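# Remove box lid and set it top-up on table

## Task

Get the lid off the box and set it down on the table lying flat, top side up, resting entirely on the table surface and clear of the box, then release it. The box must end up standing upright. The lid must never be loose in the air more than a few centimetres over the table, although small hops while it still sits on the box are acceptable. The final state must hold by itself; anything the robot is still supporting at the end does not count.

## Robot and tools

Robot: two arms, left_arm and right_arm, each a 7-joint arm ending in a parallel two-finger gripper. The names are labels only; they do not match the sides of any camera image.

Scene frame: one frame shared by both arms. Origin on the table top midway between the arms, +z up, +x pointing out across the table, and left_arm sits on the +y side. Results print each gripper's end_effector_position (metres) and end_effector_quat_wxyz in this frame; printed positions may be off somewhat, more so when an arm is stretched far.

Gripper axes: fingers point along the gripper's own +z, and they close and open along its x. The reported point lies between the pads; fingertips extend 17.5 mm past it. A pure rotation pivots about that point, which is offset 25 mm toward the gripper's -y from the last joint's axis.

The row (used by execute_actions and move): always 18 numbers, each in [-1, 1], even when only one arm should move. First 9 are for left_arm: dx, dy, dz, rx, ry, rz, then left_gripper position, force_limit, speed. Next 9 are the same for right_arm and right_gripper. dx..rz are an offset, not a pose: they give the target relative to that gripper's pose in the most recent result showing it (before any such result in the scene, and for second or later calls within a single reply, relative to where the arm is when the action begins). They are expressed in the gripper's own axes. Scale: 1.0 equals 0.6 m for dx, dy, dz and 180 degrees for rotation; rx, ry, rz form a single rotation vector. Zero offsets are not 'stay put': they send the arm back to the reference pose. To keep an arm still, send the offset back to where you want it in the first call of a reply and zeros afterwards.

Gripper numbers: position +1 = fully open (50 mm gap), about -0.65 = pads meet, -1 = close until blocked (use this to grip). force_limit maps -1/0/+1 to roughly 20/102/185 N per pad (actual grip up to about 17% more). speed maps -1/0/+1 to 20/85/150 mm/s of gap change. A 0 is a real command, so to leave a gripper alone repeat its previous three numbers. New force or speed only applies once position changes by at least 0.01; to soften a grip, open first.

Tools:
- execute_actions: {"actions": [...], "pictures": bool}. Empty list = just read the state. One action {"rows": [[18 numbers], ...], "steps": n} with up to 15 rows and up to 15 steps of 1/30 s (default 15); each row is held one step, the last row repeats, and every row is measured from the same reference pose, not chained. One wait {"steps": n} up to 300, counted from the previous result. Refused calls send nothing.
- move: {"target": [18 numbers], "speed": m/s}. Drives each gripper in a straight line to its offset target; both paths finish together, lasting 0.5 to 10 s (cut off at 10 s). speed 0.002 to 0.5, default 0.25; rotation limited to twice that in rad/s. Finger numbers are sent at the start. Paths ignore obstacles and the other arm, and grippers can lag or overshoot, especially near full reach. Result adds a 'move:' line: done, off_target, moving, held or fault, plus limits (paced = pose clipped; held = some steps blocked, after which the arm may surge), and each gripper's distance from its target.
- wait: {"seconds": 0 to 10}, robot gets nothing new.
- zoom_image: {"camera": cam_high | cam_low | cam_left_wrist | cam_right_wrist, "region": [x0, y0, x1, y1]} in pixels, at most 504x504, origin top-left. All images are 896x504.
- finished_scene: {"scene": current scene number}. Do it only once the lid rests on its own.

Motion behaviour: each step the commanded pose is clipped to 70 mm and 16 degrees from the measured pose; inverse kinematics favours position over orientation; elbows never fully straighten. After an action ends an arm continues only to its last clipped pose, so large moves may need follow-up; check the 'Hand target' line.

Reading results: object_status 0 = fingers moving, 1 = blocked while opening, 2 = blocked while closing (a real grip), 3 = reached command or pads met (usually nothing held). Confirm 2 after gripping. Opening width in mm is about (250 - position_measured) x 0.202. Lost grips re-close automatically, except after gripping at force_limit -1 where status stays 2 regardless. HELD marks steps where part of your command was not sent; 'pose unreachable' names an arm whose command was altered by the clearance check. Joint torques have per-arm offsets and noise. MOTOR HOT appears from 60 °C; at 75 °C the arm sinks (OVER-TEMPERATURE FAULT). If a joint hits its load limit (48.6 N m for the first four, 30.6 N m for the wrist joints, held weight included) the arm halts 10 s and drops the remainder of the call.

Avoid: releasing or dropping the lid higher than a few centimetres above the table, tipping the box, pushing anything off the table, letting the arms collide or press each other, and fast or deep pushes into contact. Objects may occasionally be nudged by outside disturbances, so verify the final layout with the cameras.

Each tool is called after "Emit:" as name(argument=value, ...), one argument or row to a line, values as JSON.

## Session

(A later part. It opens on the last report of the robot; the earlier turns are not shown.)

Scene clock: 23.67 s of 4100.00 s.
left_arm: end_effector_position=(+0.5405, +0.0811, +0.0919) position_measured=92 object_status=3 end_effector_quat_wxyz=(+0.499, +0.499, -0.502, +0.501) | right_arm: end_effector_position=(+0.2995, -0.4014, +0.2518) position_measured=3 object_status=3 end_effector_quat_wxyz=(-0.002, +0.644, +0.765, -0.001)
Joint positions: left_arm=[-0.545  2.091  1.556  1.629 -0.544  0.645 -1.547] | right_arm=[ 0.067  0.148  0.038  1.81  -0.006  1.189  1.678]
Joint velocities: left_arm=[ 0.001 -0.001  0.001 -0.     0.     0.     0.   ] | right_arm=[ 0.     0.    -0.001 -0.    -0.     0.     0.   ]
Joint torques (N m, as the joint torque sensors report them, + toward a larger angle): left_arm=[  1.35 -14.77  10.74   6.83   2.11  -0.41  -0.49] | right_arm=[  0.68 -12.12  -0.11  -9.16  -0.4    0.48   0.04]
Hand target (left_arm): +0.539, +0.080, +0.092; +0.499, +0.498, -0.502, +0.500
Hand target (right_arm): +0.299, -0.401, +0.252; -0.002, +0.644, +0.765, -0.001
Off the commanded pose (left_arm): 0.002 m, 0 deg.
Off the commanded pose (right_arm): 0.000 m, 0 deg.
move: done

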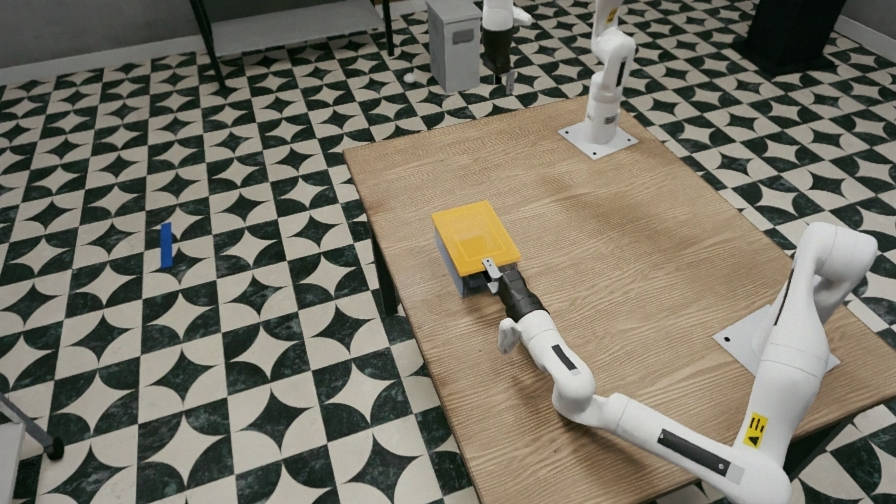

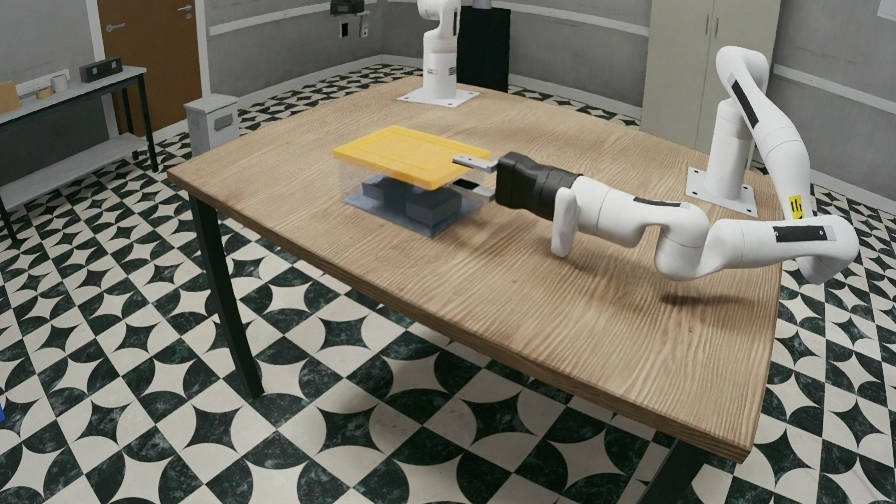

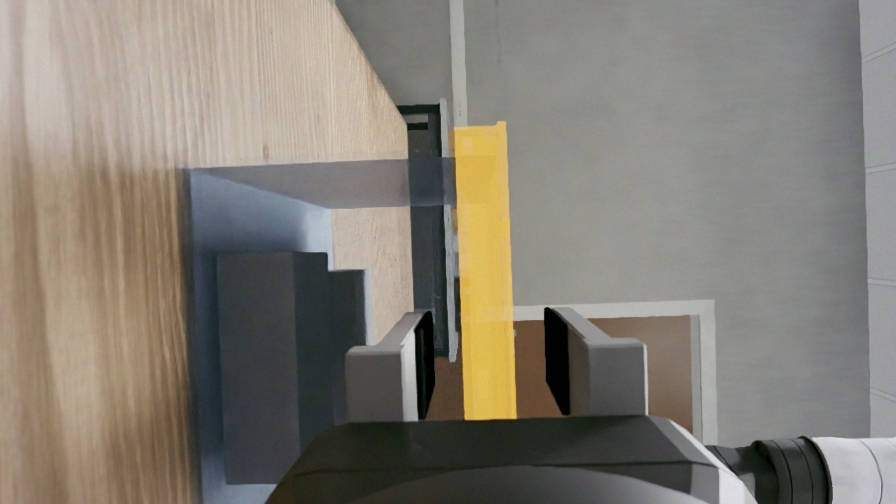

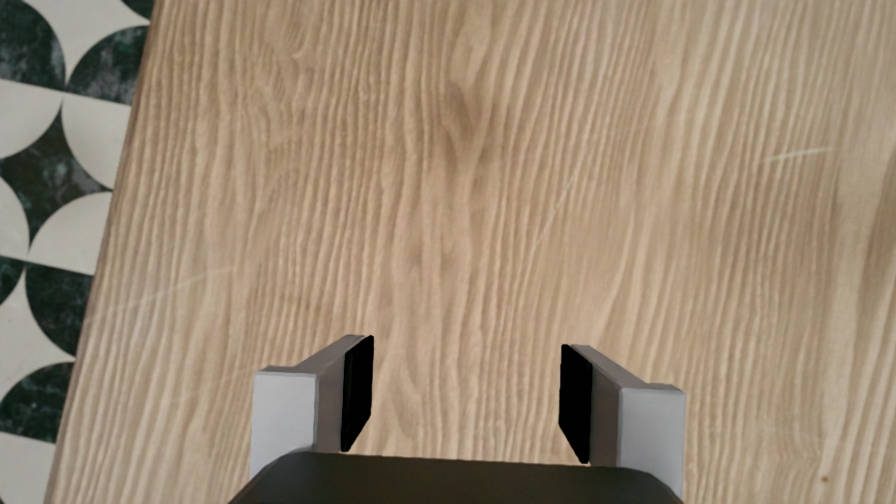

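Touching the wall. Grip.

Emit:
move(
  target=[0,0,0,0,0,0,-1,0.3,-0.5,0,0,0,0,0,0,1,0,0],
)

Emit:
move(
  target=[0.015,0,0,0,0,0,-1,0.3,-0.5,0,0,0,0,0,0,1,0,0],
  speed=0.02,
)

Emit:
zoom_image(
  camera="cam_low",
  region=[320, 100, 560, 250],
)

Scene clock: 25.10 s of 4100.00 s.
left_arm: end_effector_position=(+0.5406, +0.0813, +0.0919) position_measured=195 object_status=2 end_effector_quat_wxyz=(+0.498, +0.499, -0.501, +0.501) | right_arm: end_effector_position=(+0.2995, -0.4014, +0.2518) position_measured=3 object_status=3 end_effector_quat_wxyz=(-0.002, +0.644, +0.765, -0.001)
Joint positions: left_arm=[-0.545  2.091  1.556  1.629 -0.544  0.645 -1.547] | right_arm=[ 0.067  0.148  0.038  1.81  -0.006  1.189  1.678]
Joint velocities: left_arm=[-0.003 -0.    -0.     0.    -0.     0.     0.001] | right_arm=[ 0.     0.     0.001  0.    -0.     0.     0.   ]
Joint torques (N m, as the joint torque sensors report them, + toward a larger angle): left_arm=[ -0.05 -15.19  10.57   6.37   1.85  -0.34  -0.62] | right_arm=[  0.56 -12.39   0.08  -9.44  -0.45   0.26  -0.01]
Hand target (left_arm): +0.540, +0.081, +0.092; +0.499, +0.499, -0.502, +0.501
Hand target (right_arm): +0.299, -0.401, +0.252; -0.002, +0.644, +0.765, -0.001
Off the commanded pose (left_arm): 0.000 m, 0 deg.
Off the commanded pose (right_arm): 0.000 m, 0 deg.
move: done

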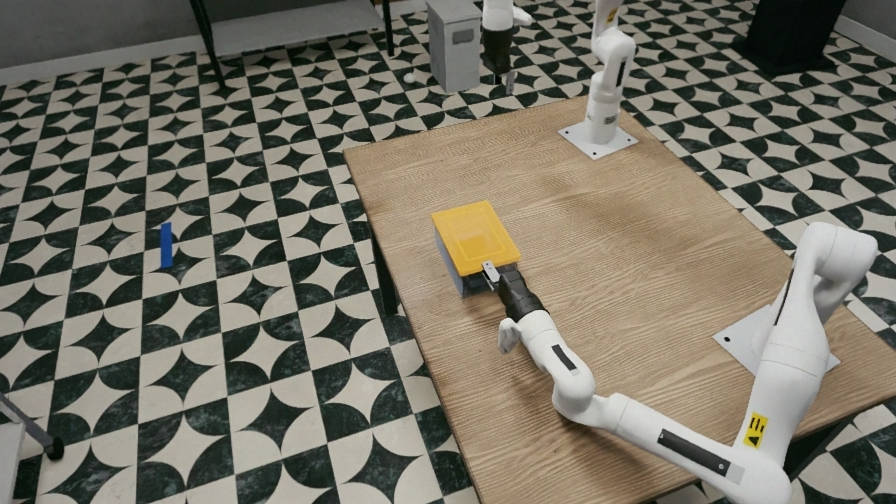

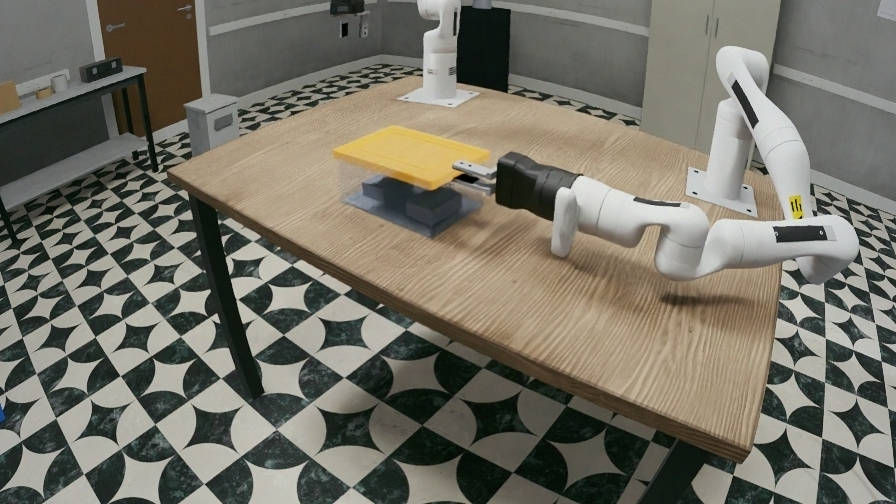

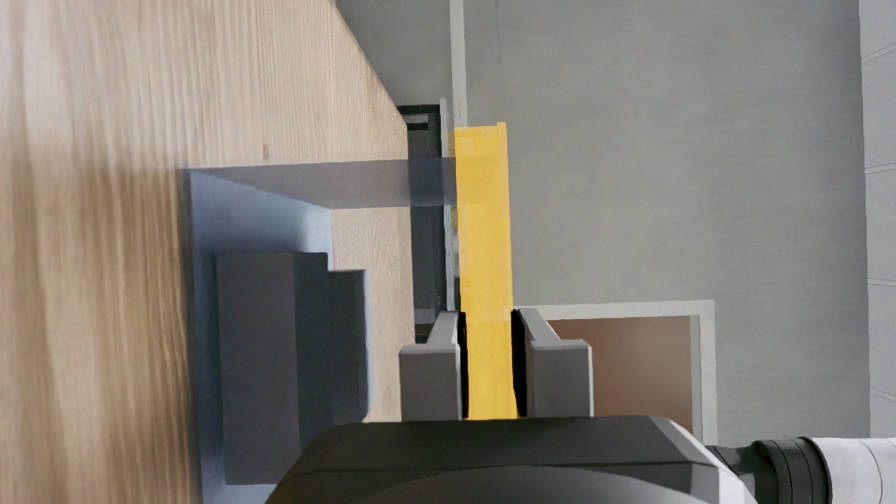

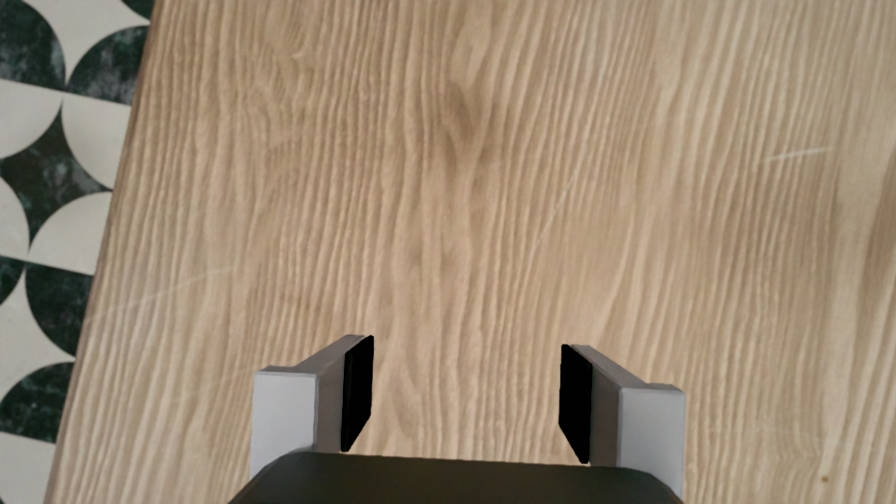

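Scene clock: 25.80 s of 4100.00 s.
left_arm: end_effector_position=(+0.5408, +0.0815, +0.0984) position_measured=195 object_status=2 end_effector_quat_wxyz=(+0.498, +0.501, -0.502, +0.500) | right_arm: end_effector_position=(+0.2995, -0.4014, +0.2518) position_measured=3 object_status=3 end_effector_quat_wxyz=(-0.002, +0.644, +0.765, -0.001)
Joint positions: left_arm=[-0.545  2.076  1.558  1.64  -0.542  0.635 -1.53 ] | right_arm=[ 0.067  0.148  0.038  1.81  -0.006  1.189  1.678]
Joint velocities: left_arm=[ 0.     0.002  0.001  0.    -0.004  0.002  0.004] | right_arm=[0.    0.001 0.    0.    0.    0.    0.001]
Joint torques (N m, as the joint torque sensors report them, + toward a larger angle): left_arm=[  0.25 -15.76  13.27   7.91   2.76  -0.3   -0.45] | right_arm=[  0.36 -12.23  -0.24  -9.32  -0.13   0.1    0.1 ]
Hand target (left_arm): +0.541, +0.081, +0.101; +0.498, +0.499, -0.501, +0.501
Hand target (right_arm): +0.299, -0.401, +0.252; -0.002, +0.644, +0.765, -0.001
Off the commanded pose (left_arm): 0.002 m, 0 deg.
Off the commanded pose (right_arm): 0.000 m, 0 deg.
move: done

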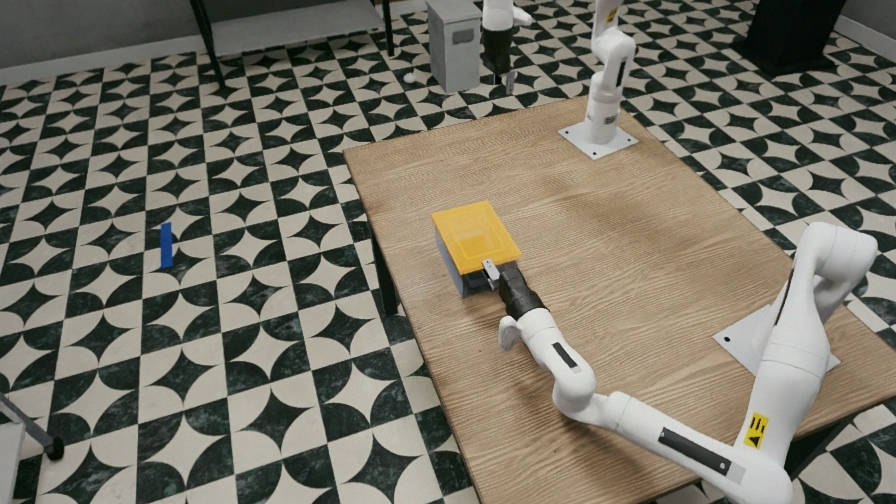

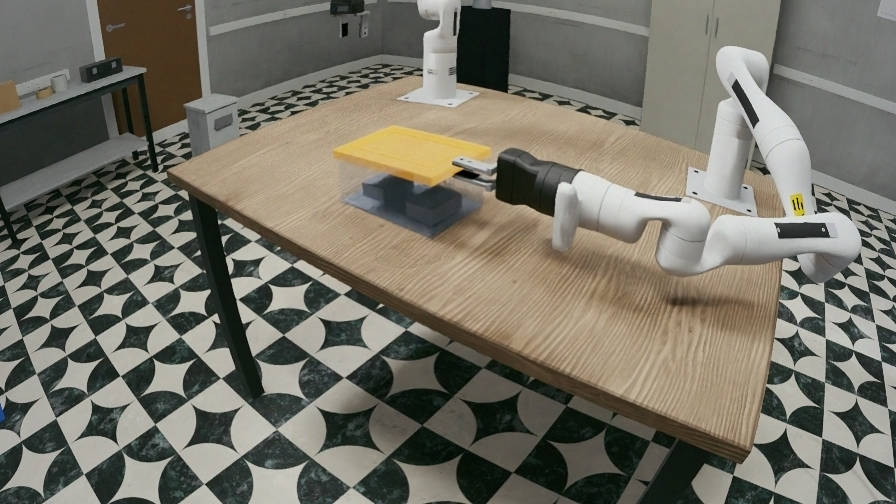

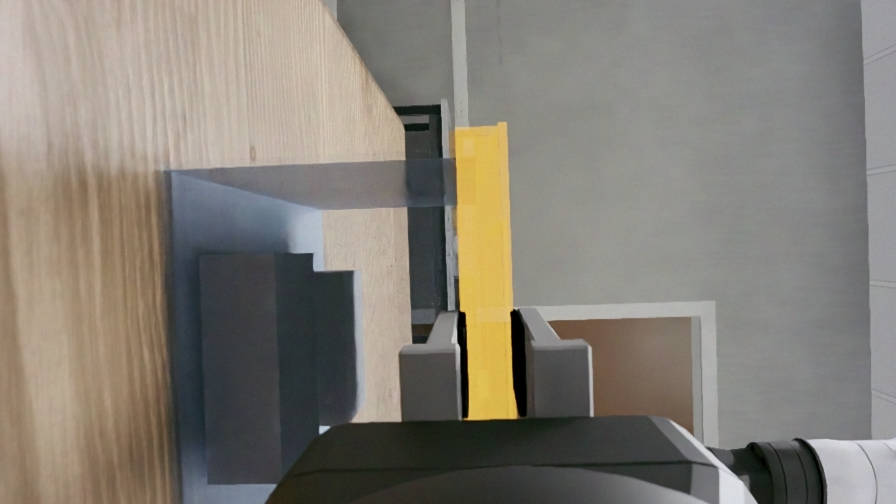

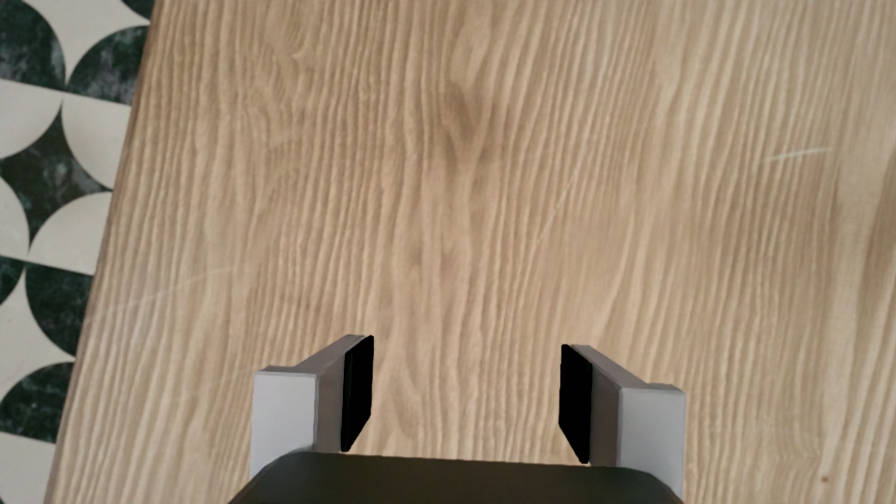

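Region (320, 100, 560, 250) of cam_low's 896x504 image, scaled by 2.100, with more detail than that image has; it fills the top 315 rows of this view, and the rest is white.

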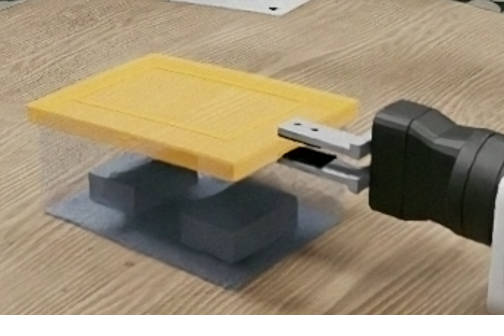

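Emit:
move(
  target=[0.035,0,0,0,0,0,-1,0.3,-0.5,0,0,0,0,0,0,1,0,0],
  speed=0.02,
)

Emit:
zoom_image(
  camera="cam_low",
  region=[320, 100, 560, 250],
)

Scene clock: 28.00 s of 4100.00 s.
left_arm: end_effector_position=(+0.5397, +0.0802, +0.1172) position_measured=195 object_status=2 end_effector_quat_wxyz=(+0.498, +0.501, -0.503, +0.498) | right_arm: end_effector_position=(+0.2995, -0.4014, +0.2518) position_measured=3 object_status=3 end_effector_quat_wxyz=(-0.002, +0.644, +0.765, -0.001)
Joint positions: left_arm=[-0.541  2.038  1.567  1.667 -0.535  0.614 -1.493] | right_arm=[ 0.067  0.148  0.038  1.81  -0.006  1.189  1.678]
Joint velocities: left_arm=[ 0.    -0.001  0.002  0.    -0.003  0.001  0.003] | right_arm=[-0.     0.001  0.    -0.001 -0.    -0.     0.002]
Joint torques (N m, as the joint torque sensors report them, + toward a larger angle): left_arm=[ -1.52 -15.72  13.28   6.56   2.95  -0.5   -0.67] | right_arm=[ -0.05 -12.6    0.55  -9.18  -0.09   0.21   0.07]
Hand target (left_arm): +0.541, +0.081, +0.119; +0.498, +0.501, -0.502, +0.500
Hand target (right_arm): +0.299, -0.401, +0.252; -0.002, +0.644, +0.765, -0.001
Off the commanded pose (left_arm): 0.003 m, 0 deg.
Off the commanded pose (right_arm): 0.000 m, 0 deg.
move: done

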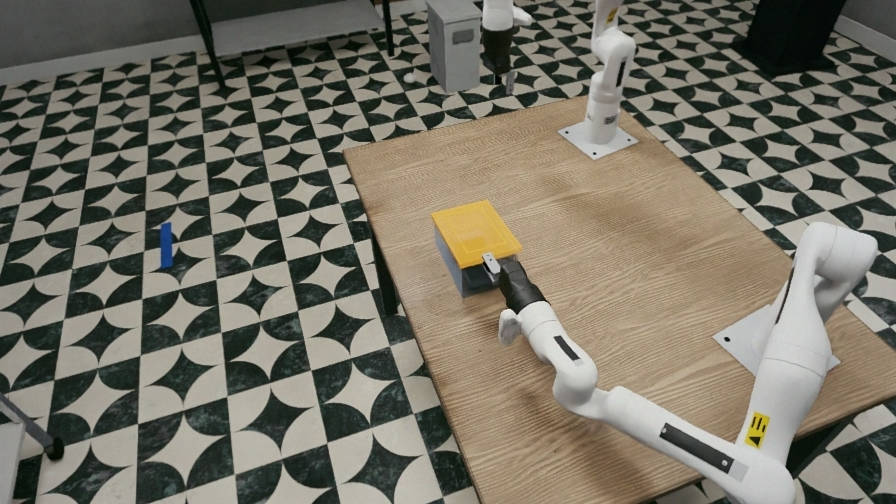

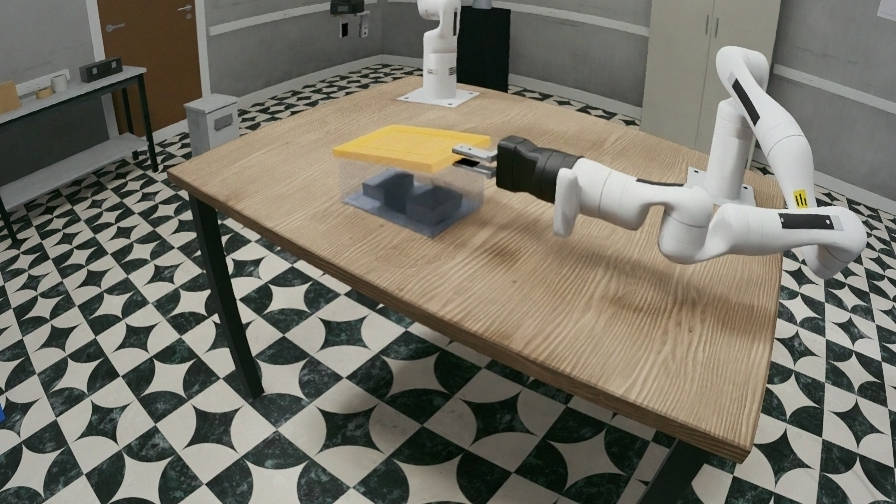

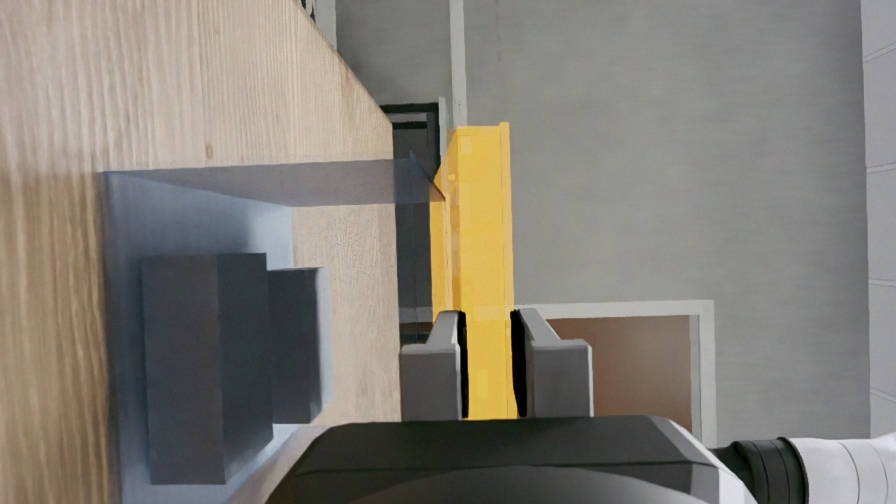

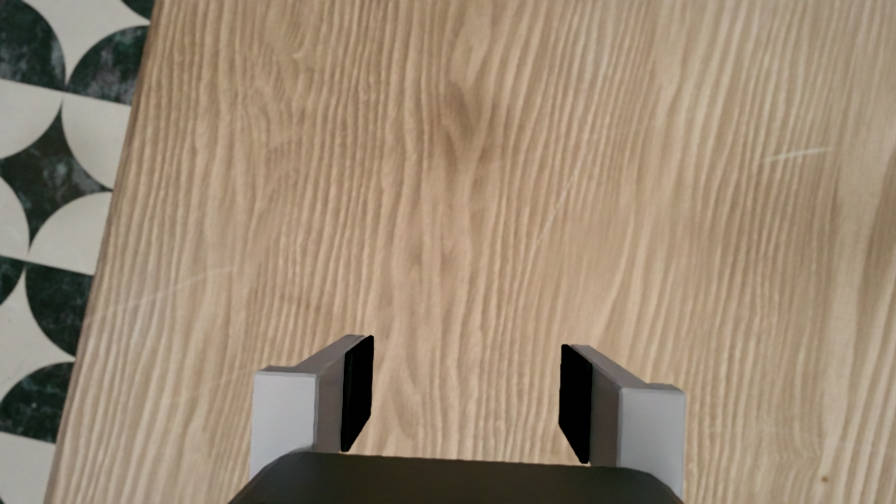

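Region (320, 100, 560, 250) of cam_low's 896x504 image, scaled by 2.100, with more detail than that image has; it fills the top 315 rows of this view, and the rest is white.

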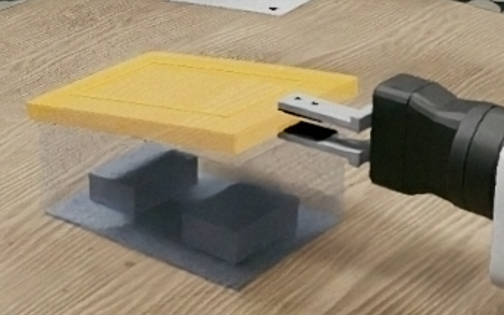

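Emit:
move(
  target=[-0.025,0,-0.001,0,0,0,-1,0.3,-0.5,0.227,0.445,0.2,-0.043,0.499,0.043,0.4,0,0],
  speed=0.3,
)

Scene clock: 33.63 s of 4100.00 s.
left_arm: end_effector_position=(+0.5406, +0.0816, +0.1026) position_measured=195 object_status=2 end_effector_quat_wxyz=(+0.498, +0.501, -0.502, +0.499) | right_arm: end_effector_position=(+0.5396, -0.2227, +0.1326) position_measured=92 object_status=3 end_effector_quat_wxyz=(-0.500, +0.500, +0.499, +0.501)
Joint positions: left_arm=[-0.545  2.065  1.558  1.647 -0.539  0.63  -1.521] | right_arm=[ 0.54   1.381 -0.342  1.077 -1.128  1.522  2.384]
Joint velocities: left_arm=[ 0.003 -0.002 -0.    -0.    -0.002 -0.001 -0.001] | right_arm=[-0.001  0.019  0.005 -0.006  0.001  0.001  0.001]
Joint torques (N m, as the joint torque sensors report them, + toward a larger angle): left_arm=[  0.56 -14.96  10.21   6.36   1.87  -0.22  -0.51] | right_arm=[ -1.19 -26.08  -6.09  -5.87  -2.74   2.58  -0.22]
Hand target (left_arm): +0.540, +0.081, +0.102; +0.498, +0.501, -0.503, +0.498
Hand target (right_arm): +0.539, -0.223, +0.132; +0.501, -0.500, -0.498, -0.501
Off the commanded pose (left_arm): 0.001 m, 0 deg.
Off the commanded pose (right_arm): 0.002 m, 0 deg.
move: done

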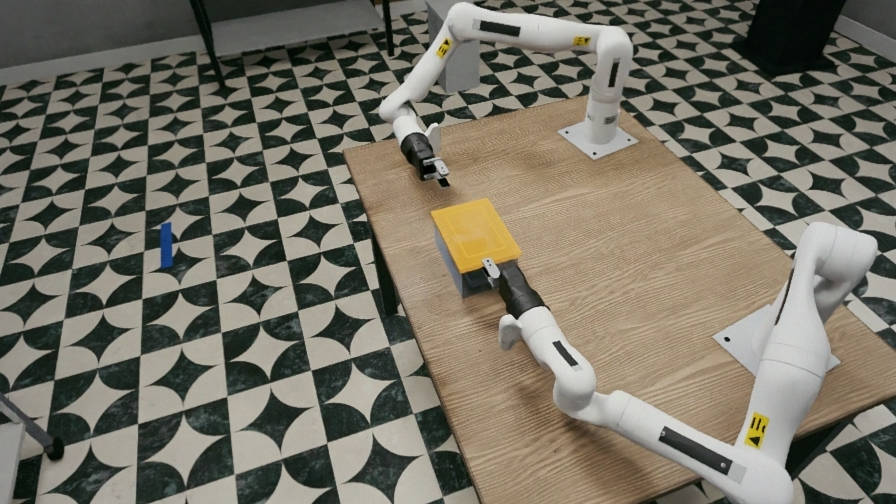

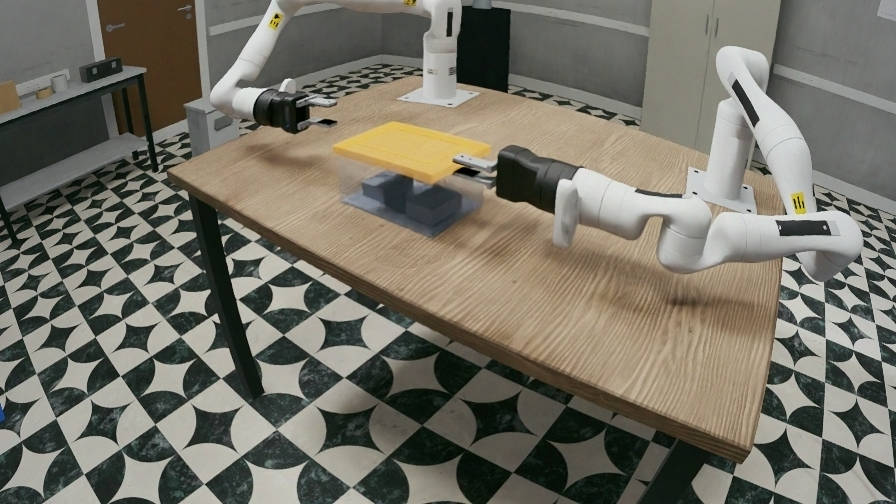

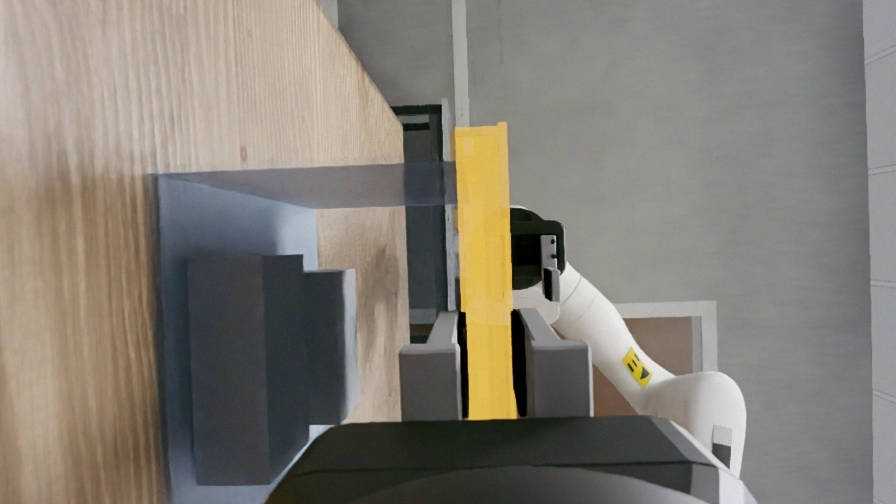

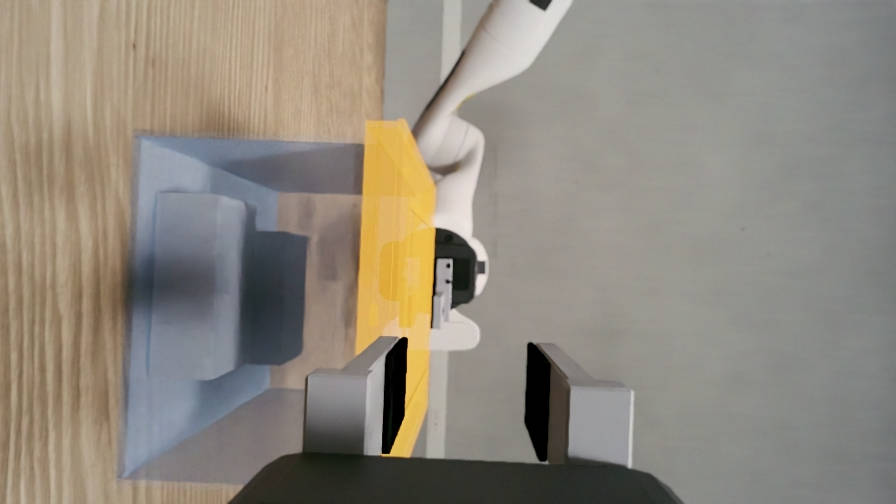

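Emit:
move(
  target=[0.045,0,0,0,0,0,-1,0.3,-0.5,0,0,-0.05,0,0,0,0.4,0,0],
  speed=0.03,
)

Emit:
zoom_image(
  camera="cam_low",
  region=[320, 90, 560, 250],
)

Scene clock: 35.70 s of 4100.00 s.
left_arm: end_effector_position=(+0.5406, +0.0814, +0.1294) position_measured=195 object_status=2 end_effector_quat_wxyz=(+0.498, +0.501, -0.502, +0.499) | right_arm: end_effector_position=(+0.5395, -0.2527, +0.1326) position_measured=92 object_status=3 end_effector_quat_wxyz=(-0.500, +0.500, +0.499, +0.501)
Joint positions: left_arm=[-0.542  2.014  1.572  1.681 -0.524  0.602 -1.477] | right_arm=[ 0.575  1.393 -0.326  1.034 -1.107  1.574  2.361]
Joint velocities: left_arm=[ 0.    -0.003 -0.001  0.     0.001 -0.     0.001] | right_arm=[ 0.001  0.002  0.    -0.    -0.     0.     0.001]
Joint torques (N m, as the joint torque sensors report them, + toward a larger angle): left_arm=[ -0.17 -16.02  11.63   5.46   1.95  -0.6   -0.54] | right_arm=[  0.12 -25.97  -5.38  -5.22  -2.82   2.61  -0.29]
Hand target (left_arm): +0.541, +0.081, +0.129; +0.498, +0.501, -0.502, +0.499
Hand target (right_arm): +0.540, -0.253, +0.133; +0.500, -0.500, -0.499, -0.501
Off the commanded pose (left_arm): 0.000 m, 0 deg.
Off the commanded pose (right_arm): 0.000 m, 0 deg.
move: done

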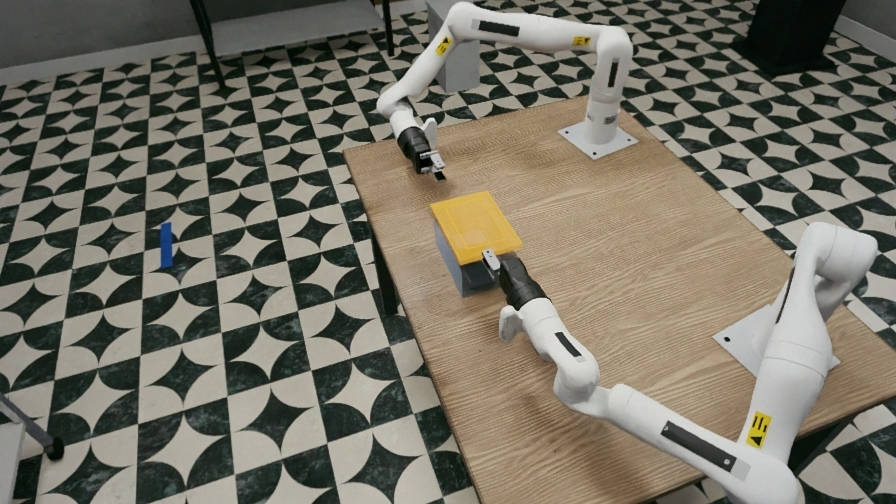

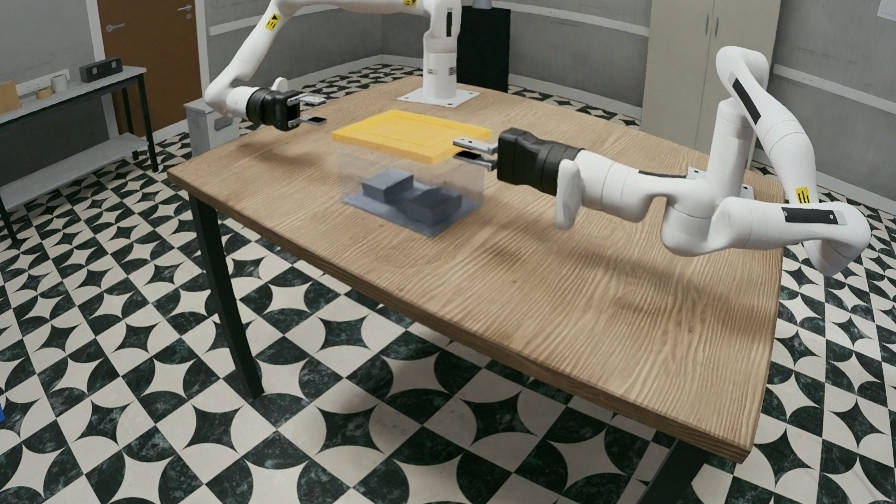

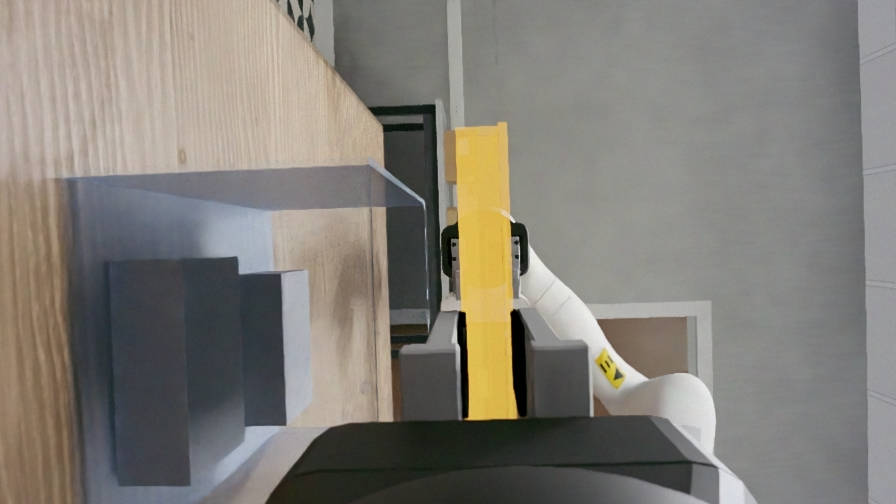

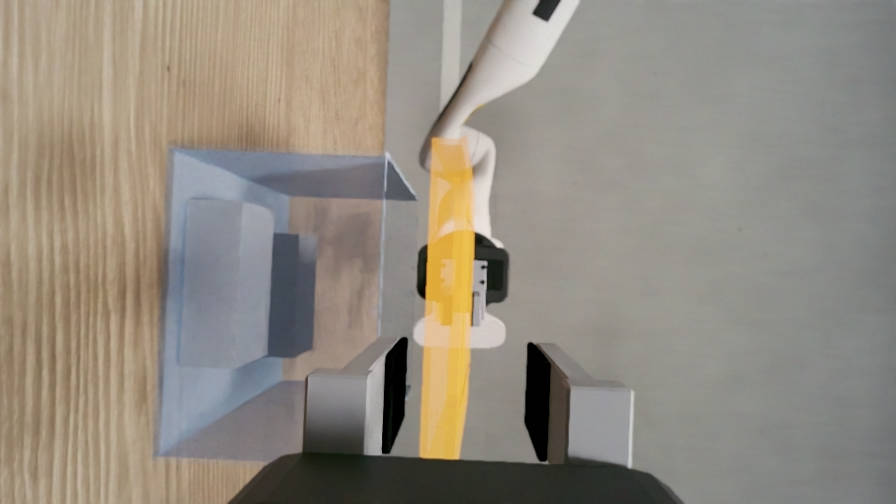

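Region (320, 90, 560, 250) of cam_low's 896x504 image, scaled by 2.100, with more detail than that image has.

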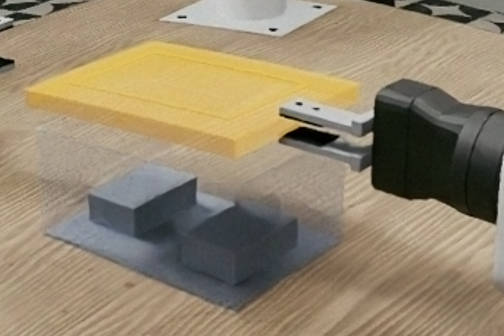

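Emit:
move(
  target=[0.01,0.35,0,0,0,0,-1,0.3,-0.5,0,0,0,0,0,0,0.4,0,0],
  speed=0.1,
)

Scene clock: 38.93 s of 4100.00 s.
left_arm: end_effector_position=(+0.3304, +0.0809, +0.1357) position_measured=195 object_status=2 end_effector_quat_wxyz=(+0.498, +0.501, -0.502, +0.499) | right_arm: end_effector_position=(+0.5396, -0.2527, +0.1326) position_measured=92 object_status=3 end_effector_quat_wxyz=(-0.500, +0.500, +0.499, +0.501)
Joint positions: left_arm=[-0.724  1.955  1.155  2.351 -0.701  0.019 -1.429] | right_arm=[ 0.575  1.393 -0.326  1.034 -1.107  1.574  2.361]
Joint velocities: left_arm=[-0.002 -0.002  0.001  0.001  0.001 -0.     0.   ] | right_arm=[-0.    -0.001 -0.001  0.     0.     0.    -0.   ]
Joint torques (N m, as the joint torque sensors report them, + toward a larger angle): left_arm=[-0.12 -9.28  8.26  7.51 -0.16 -0.94 -0.5 ] | right_arm=[ -0.37 -25.16  -5.53  -4.77  -3.04   2.75   0.26]
Hand target (left_arm): +0.330, +0.081, +0.136; +0.498, +0.501, -0.502, +0.499
Hand target (right_arm): +0.540, -0.253, +0.133; +0.500, -0.500, -0.499, -0.501
Off the commanded pose (left_arm): 0.001 m, 0 deg.
Off the commanded pose (right_arm): 0.000 m, 0 deg.
move: done

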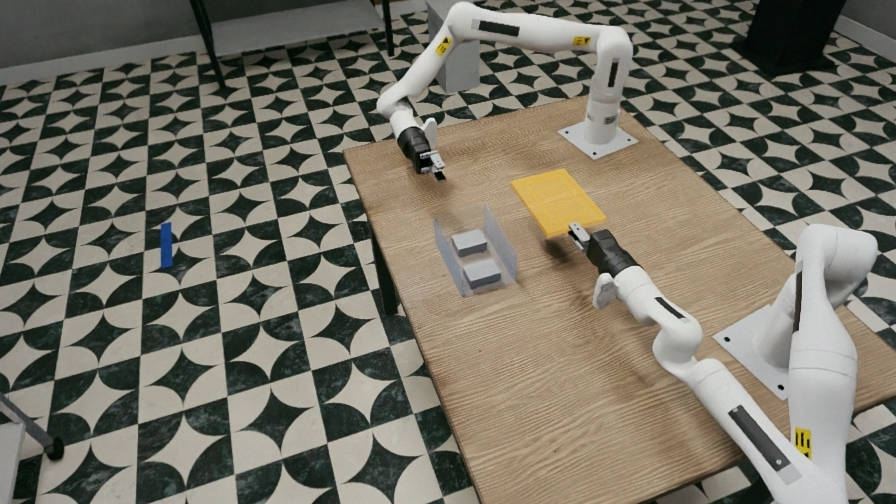

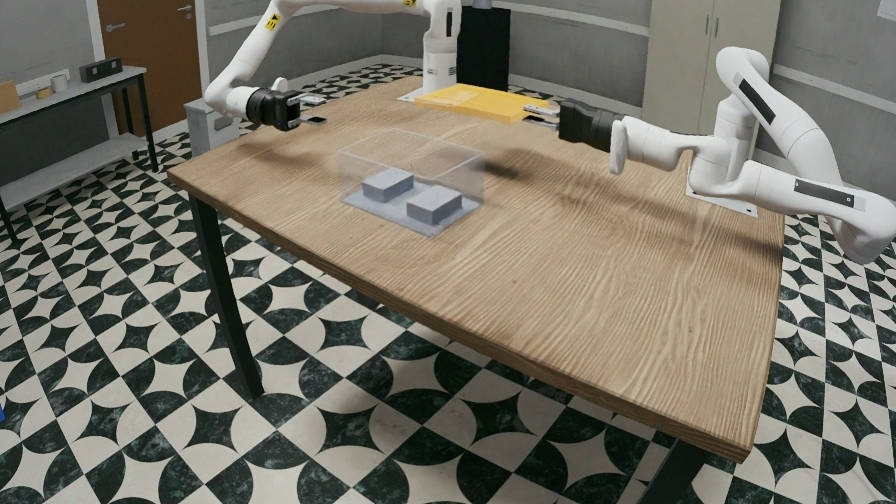

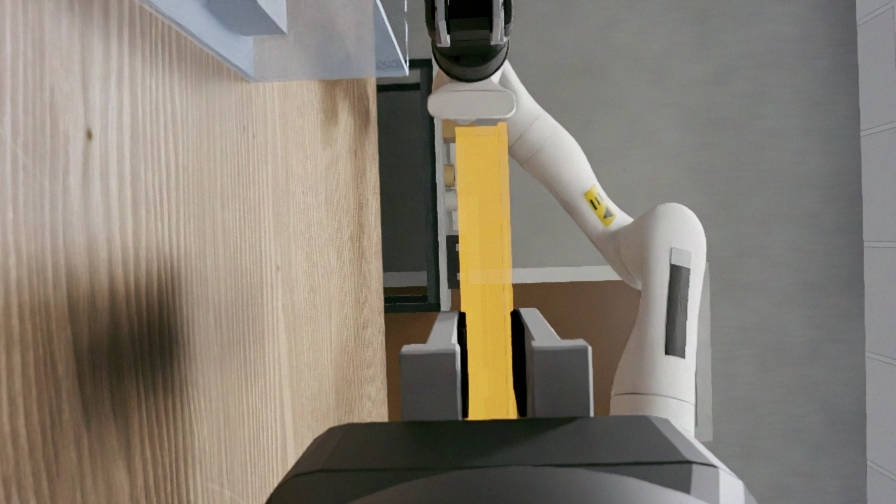

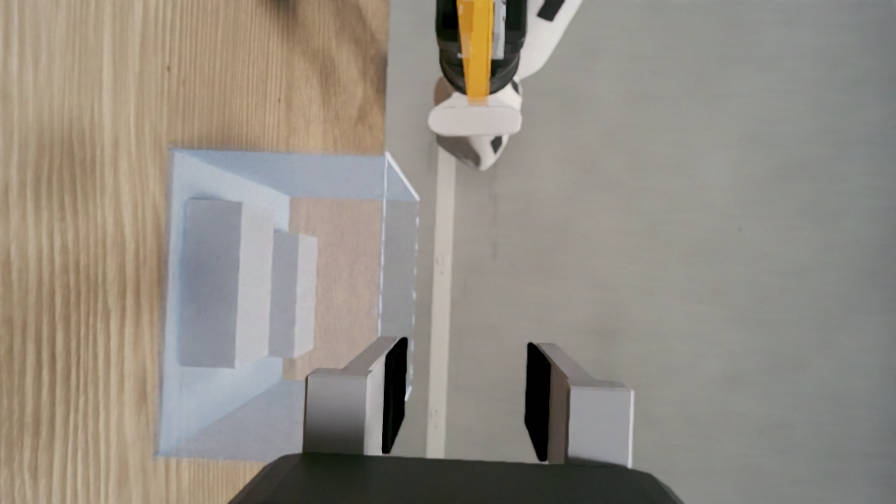

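Emit:
move(
  target=[-0.1,0,0.07,0,-0.083,0,-1,0.3,-0.5,0,0,0,0,0,0,0.4,0,0],
  speed=0.05,
)

Scene clock: 42.70 s of 4100.00 s.
left_arm: end_effector_position=(+0.3308, +0.0393, +0.0757) position_measured=195 object_status=2 end_effector_quat_wxyz=(-0.429, -0.562, +0.561, -0.430) | right_arm: end_effector_position=(+0.5396, -0.2527, +0.1326) position_measured=92 object_status=3 end_effector_quat_wxyz=(-0.500, +0.500, +0.499, +0.501)
Joint positions: left_arm=[-0.413  1.663  1.022  2.358 -0.561 -0.308 -1.39 ] | right_arm=[ 0.575  1.393 -0.326  1.034 -1.107  1.574  2.361]
Joint velocities: left_arm=[ 0.006 -0.006  0.001  0.001  0.     0.002 -0.002] | right_arm=[-0.     0.    -0.001 -0.    -0.     0.     0.001]
Joint torques (N m, as the joint torque sensors report them, + toward a larger angle): left_arm=[ -0.43 -11.     9.36   5.69  -1.39  -0.89  -0.6 ] | right_arm=[ -0.11 -25.72  -5.61  -5.32  -2.95   2.75  -0.24]
Hand target (left_arm): +0.331, +0.039, +0.076; +0.429, +0.562, -0.562, +0.430
Hand target (right_arm): +0.540, -0.253, +0.133; +0.500, -0.500, -0.499, -0.501
Off the commanded pose (left_arm): 0.000 m, 0 deg.
Off the commanded pose (right_arm): 0.000 m, 0 deg.
move: done

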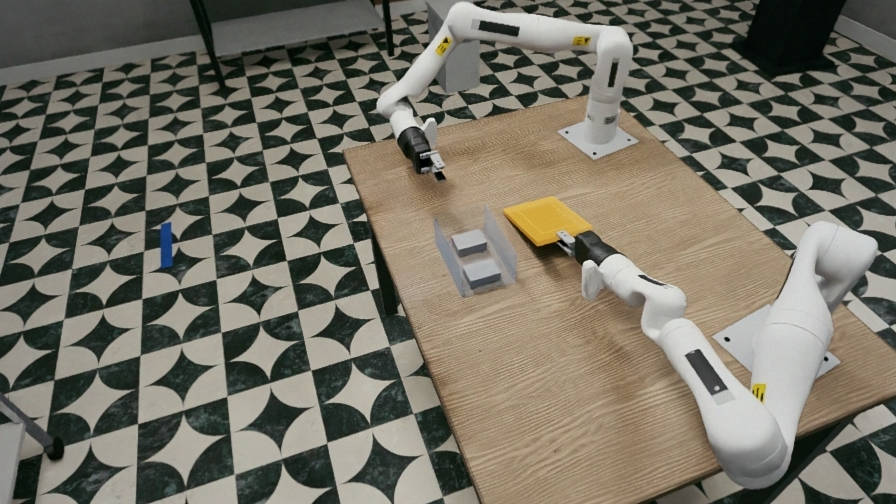

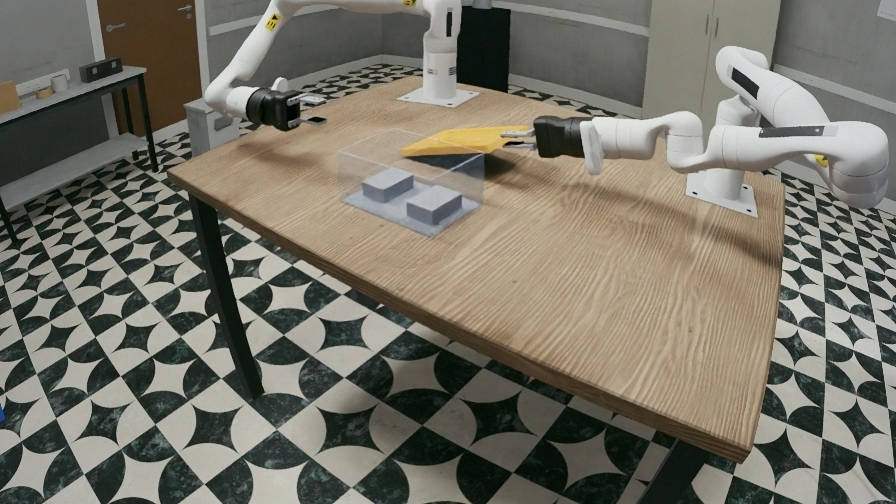

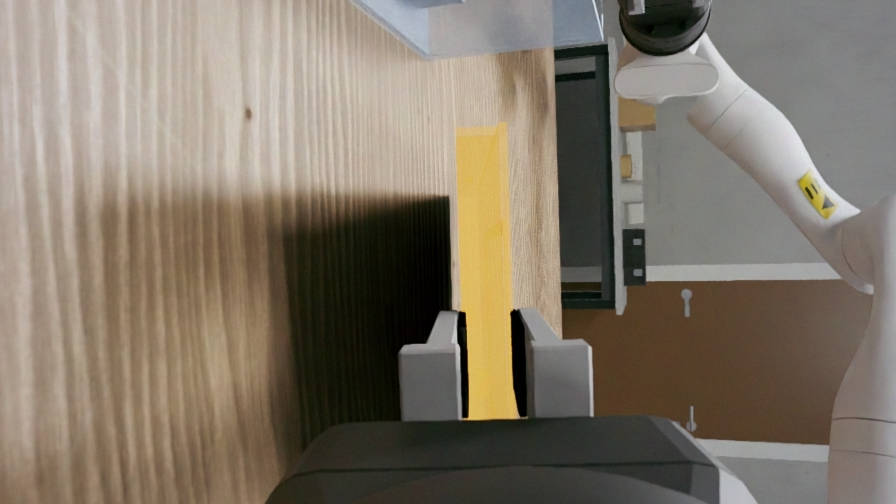

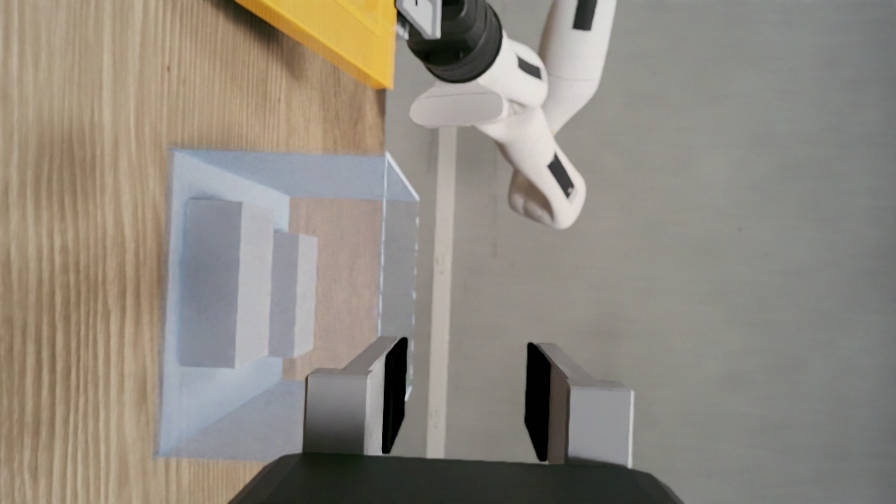

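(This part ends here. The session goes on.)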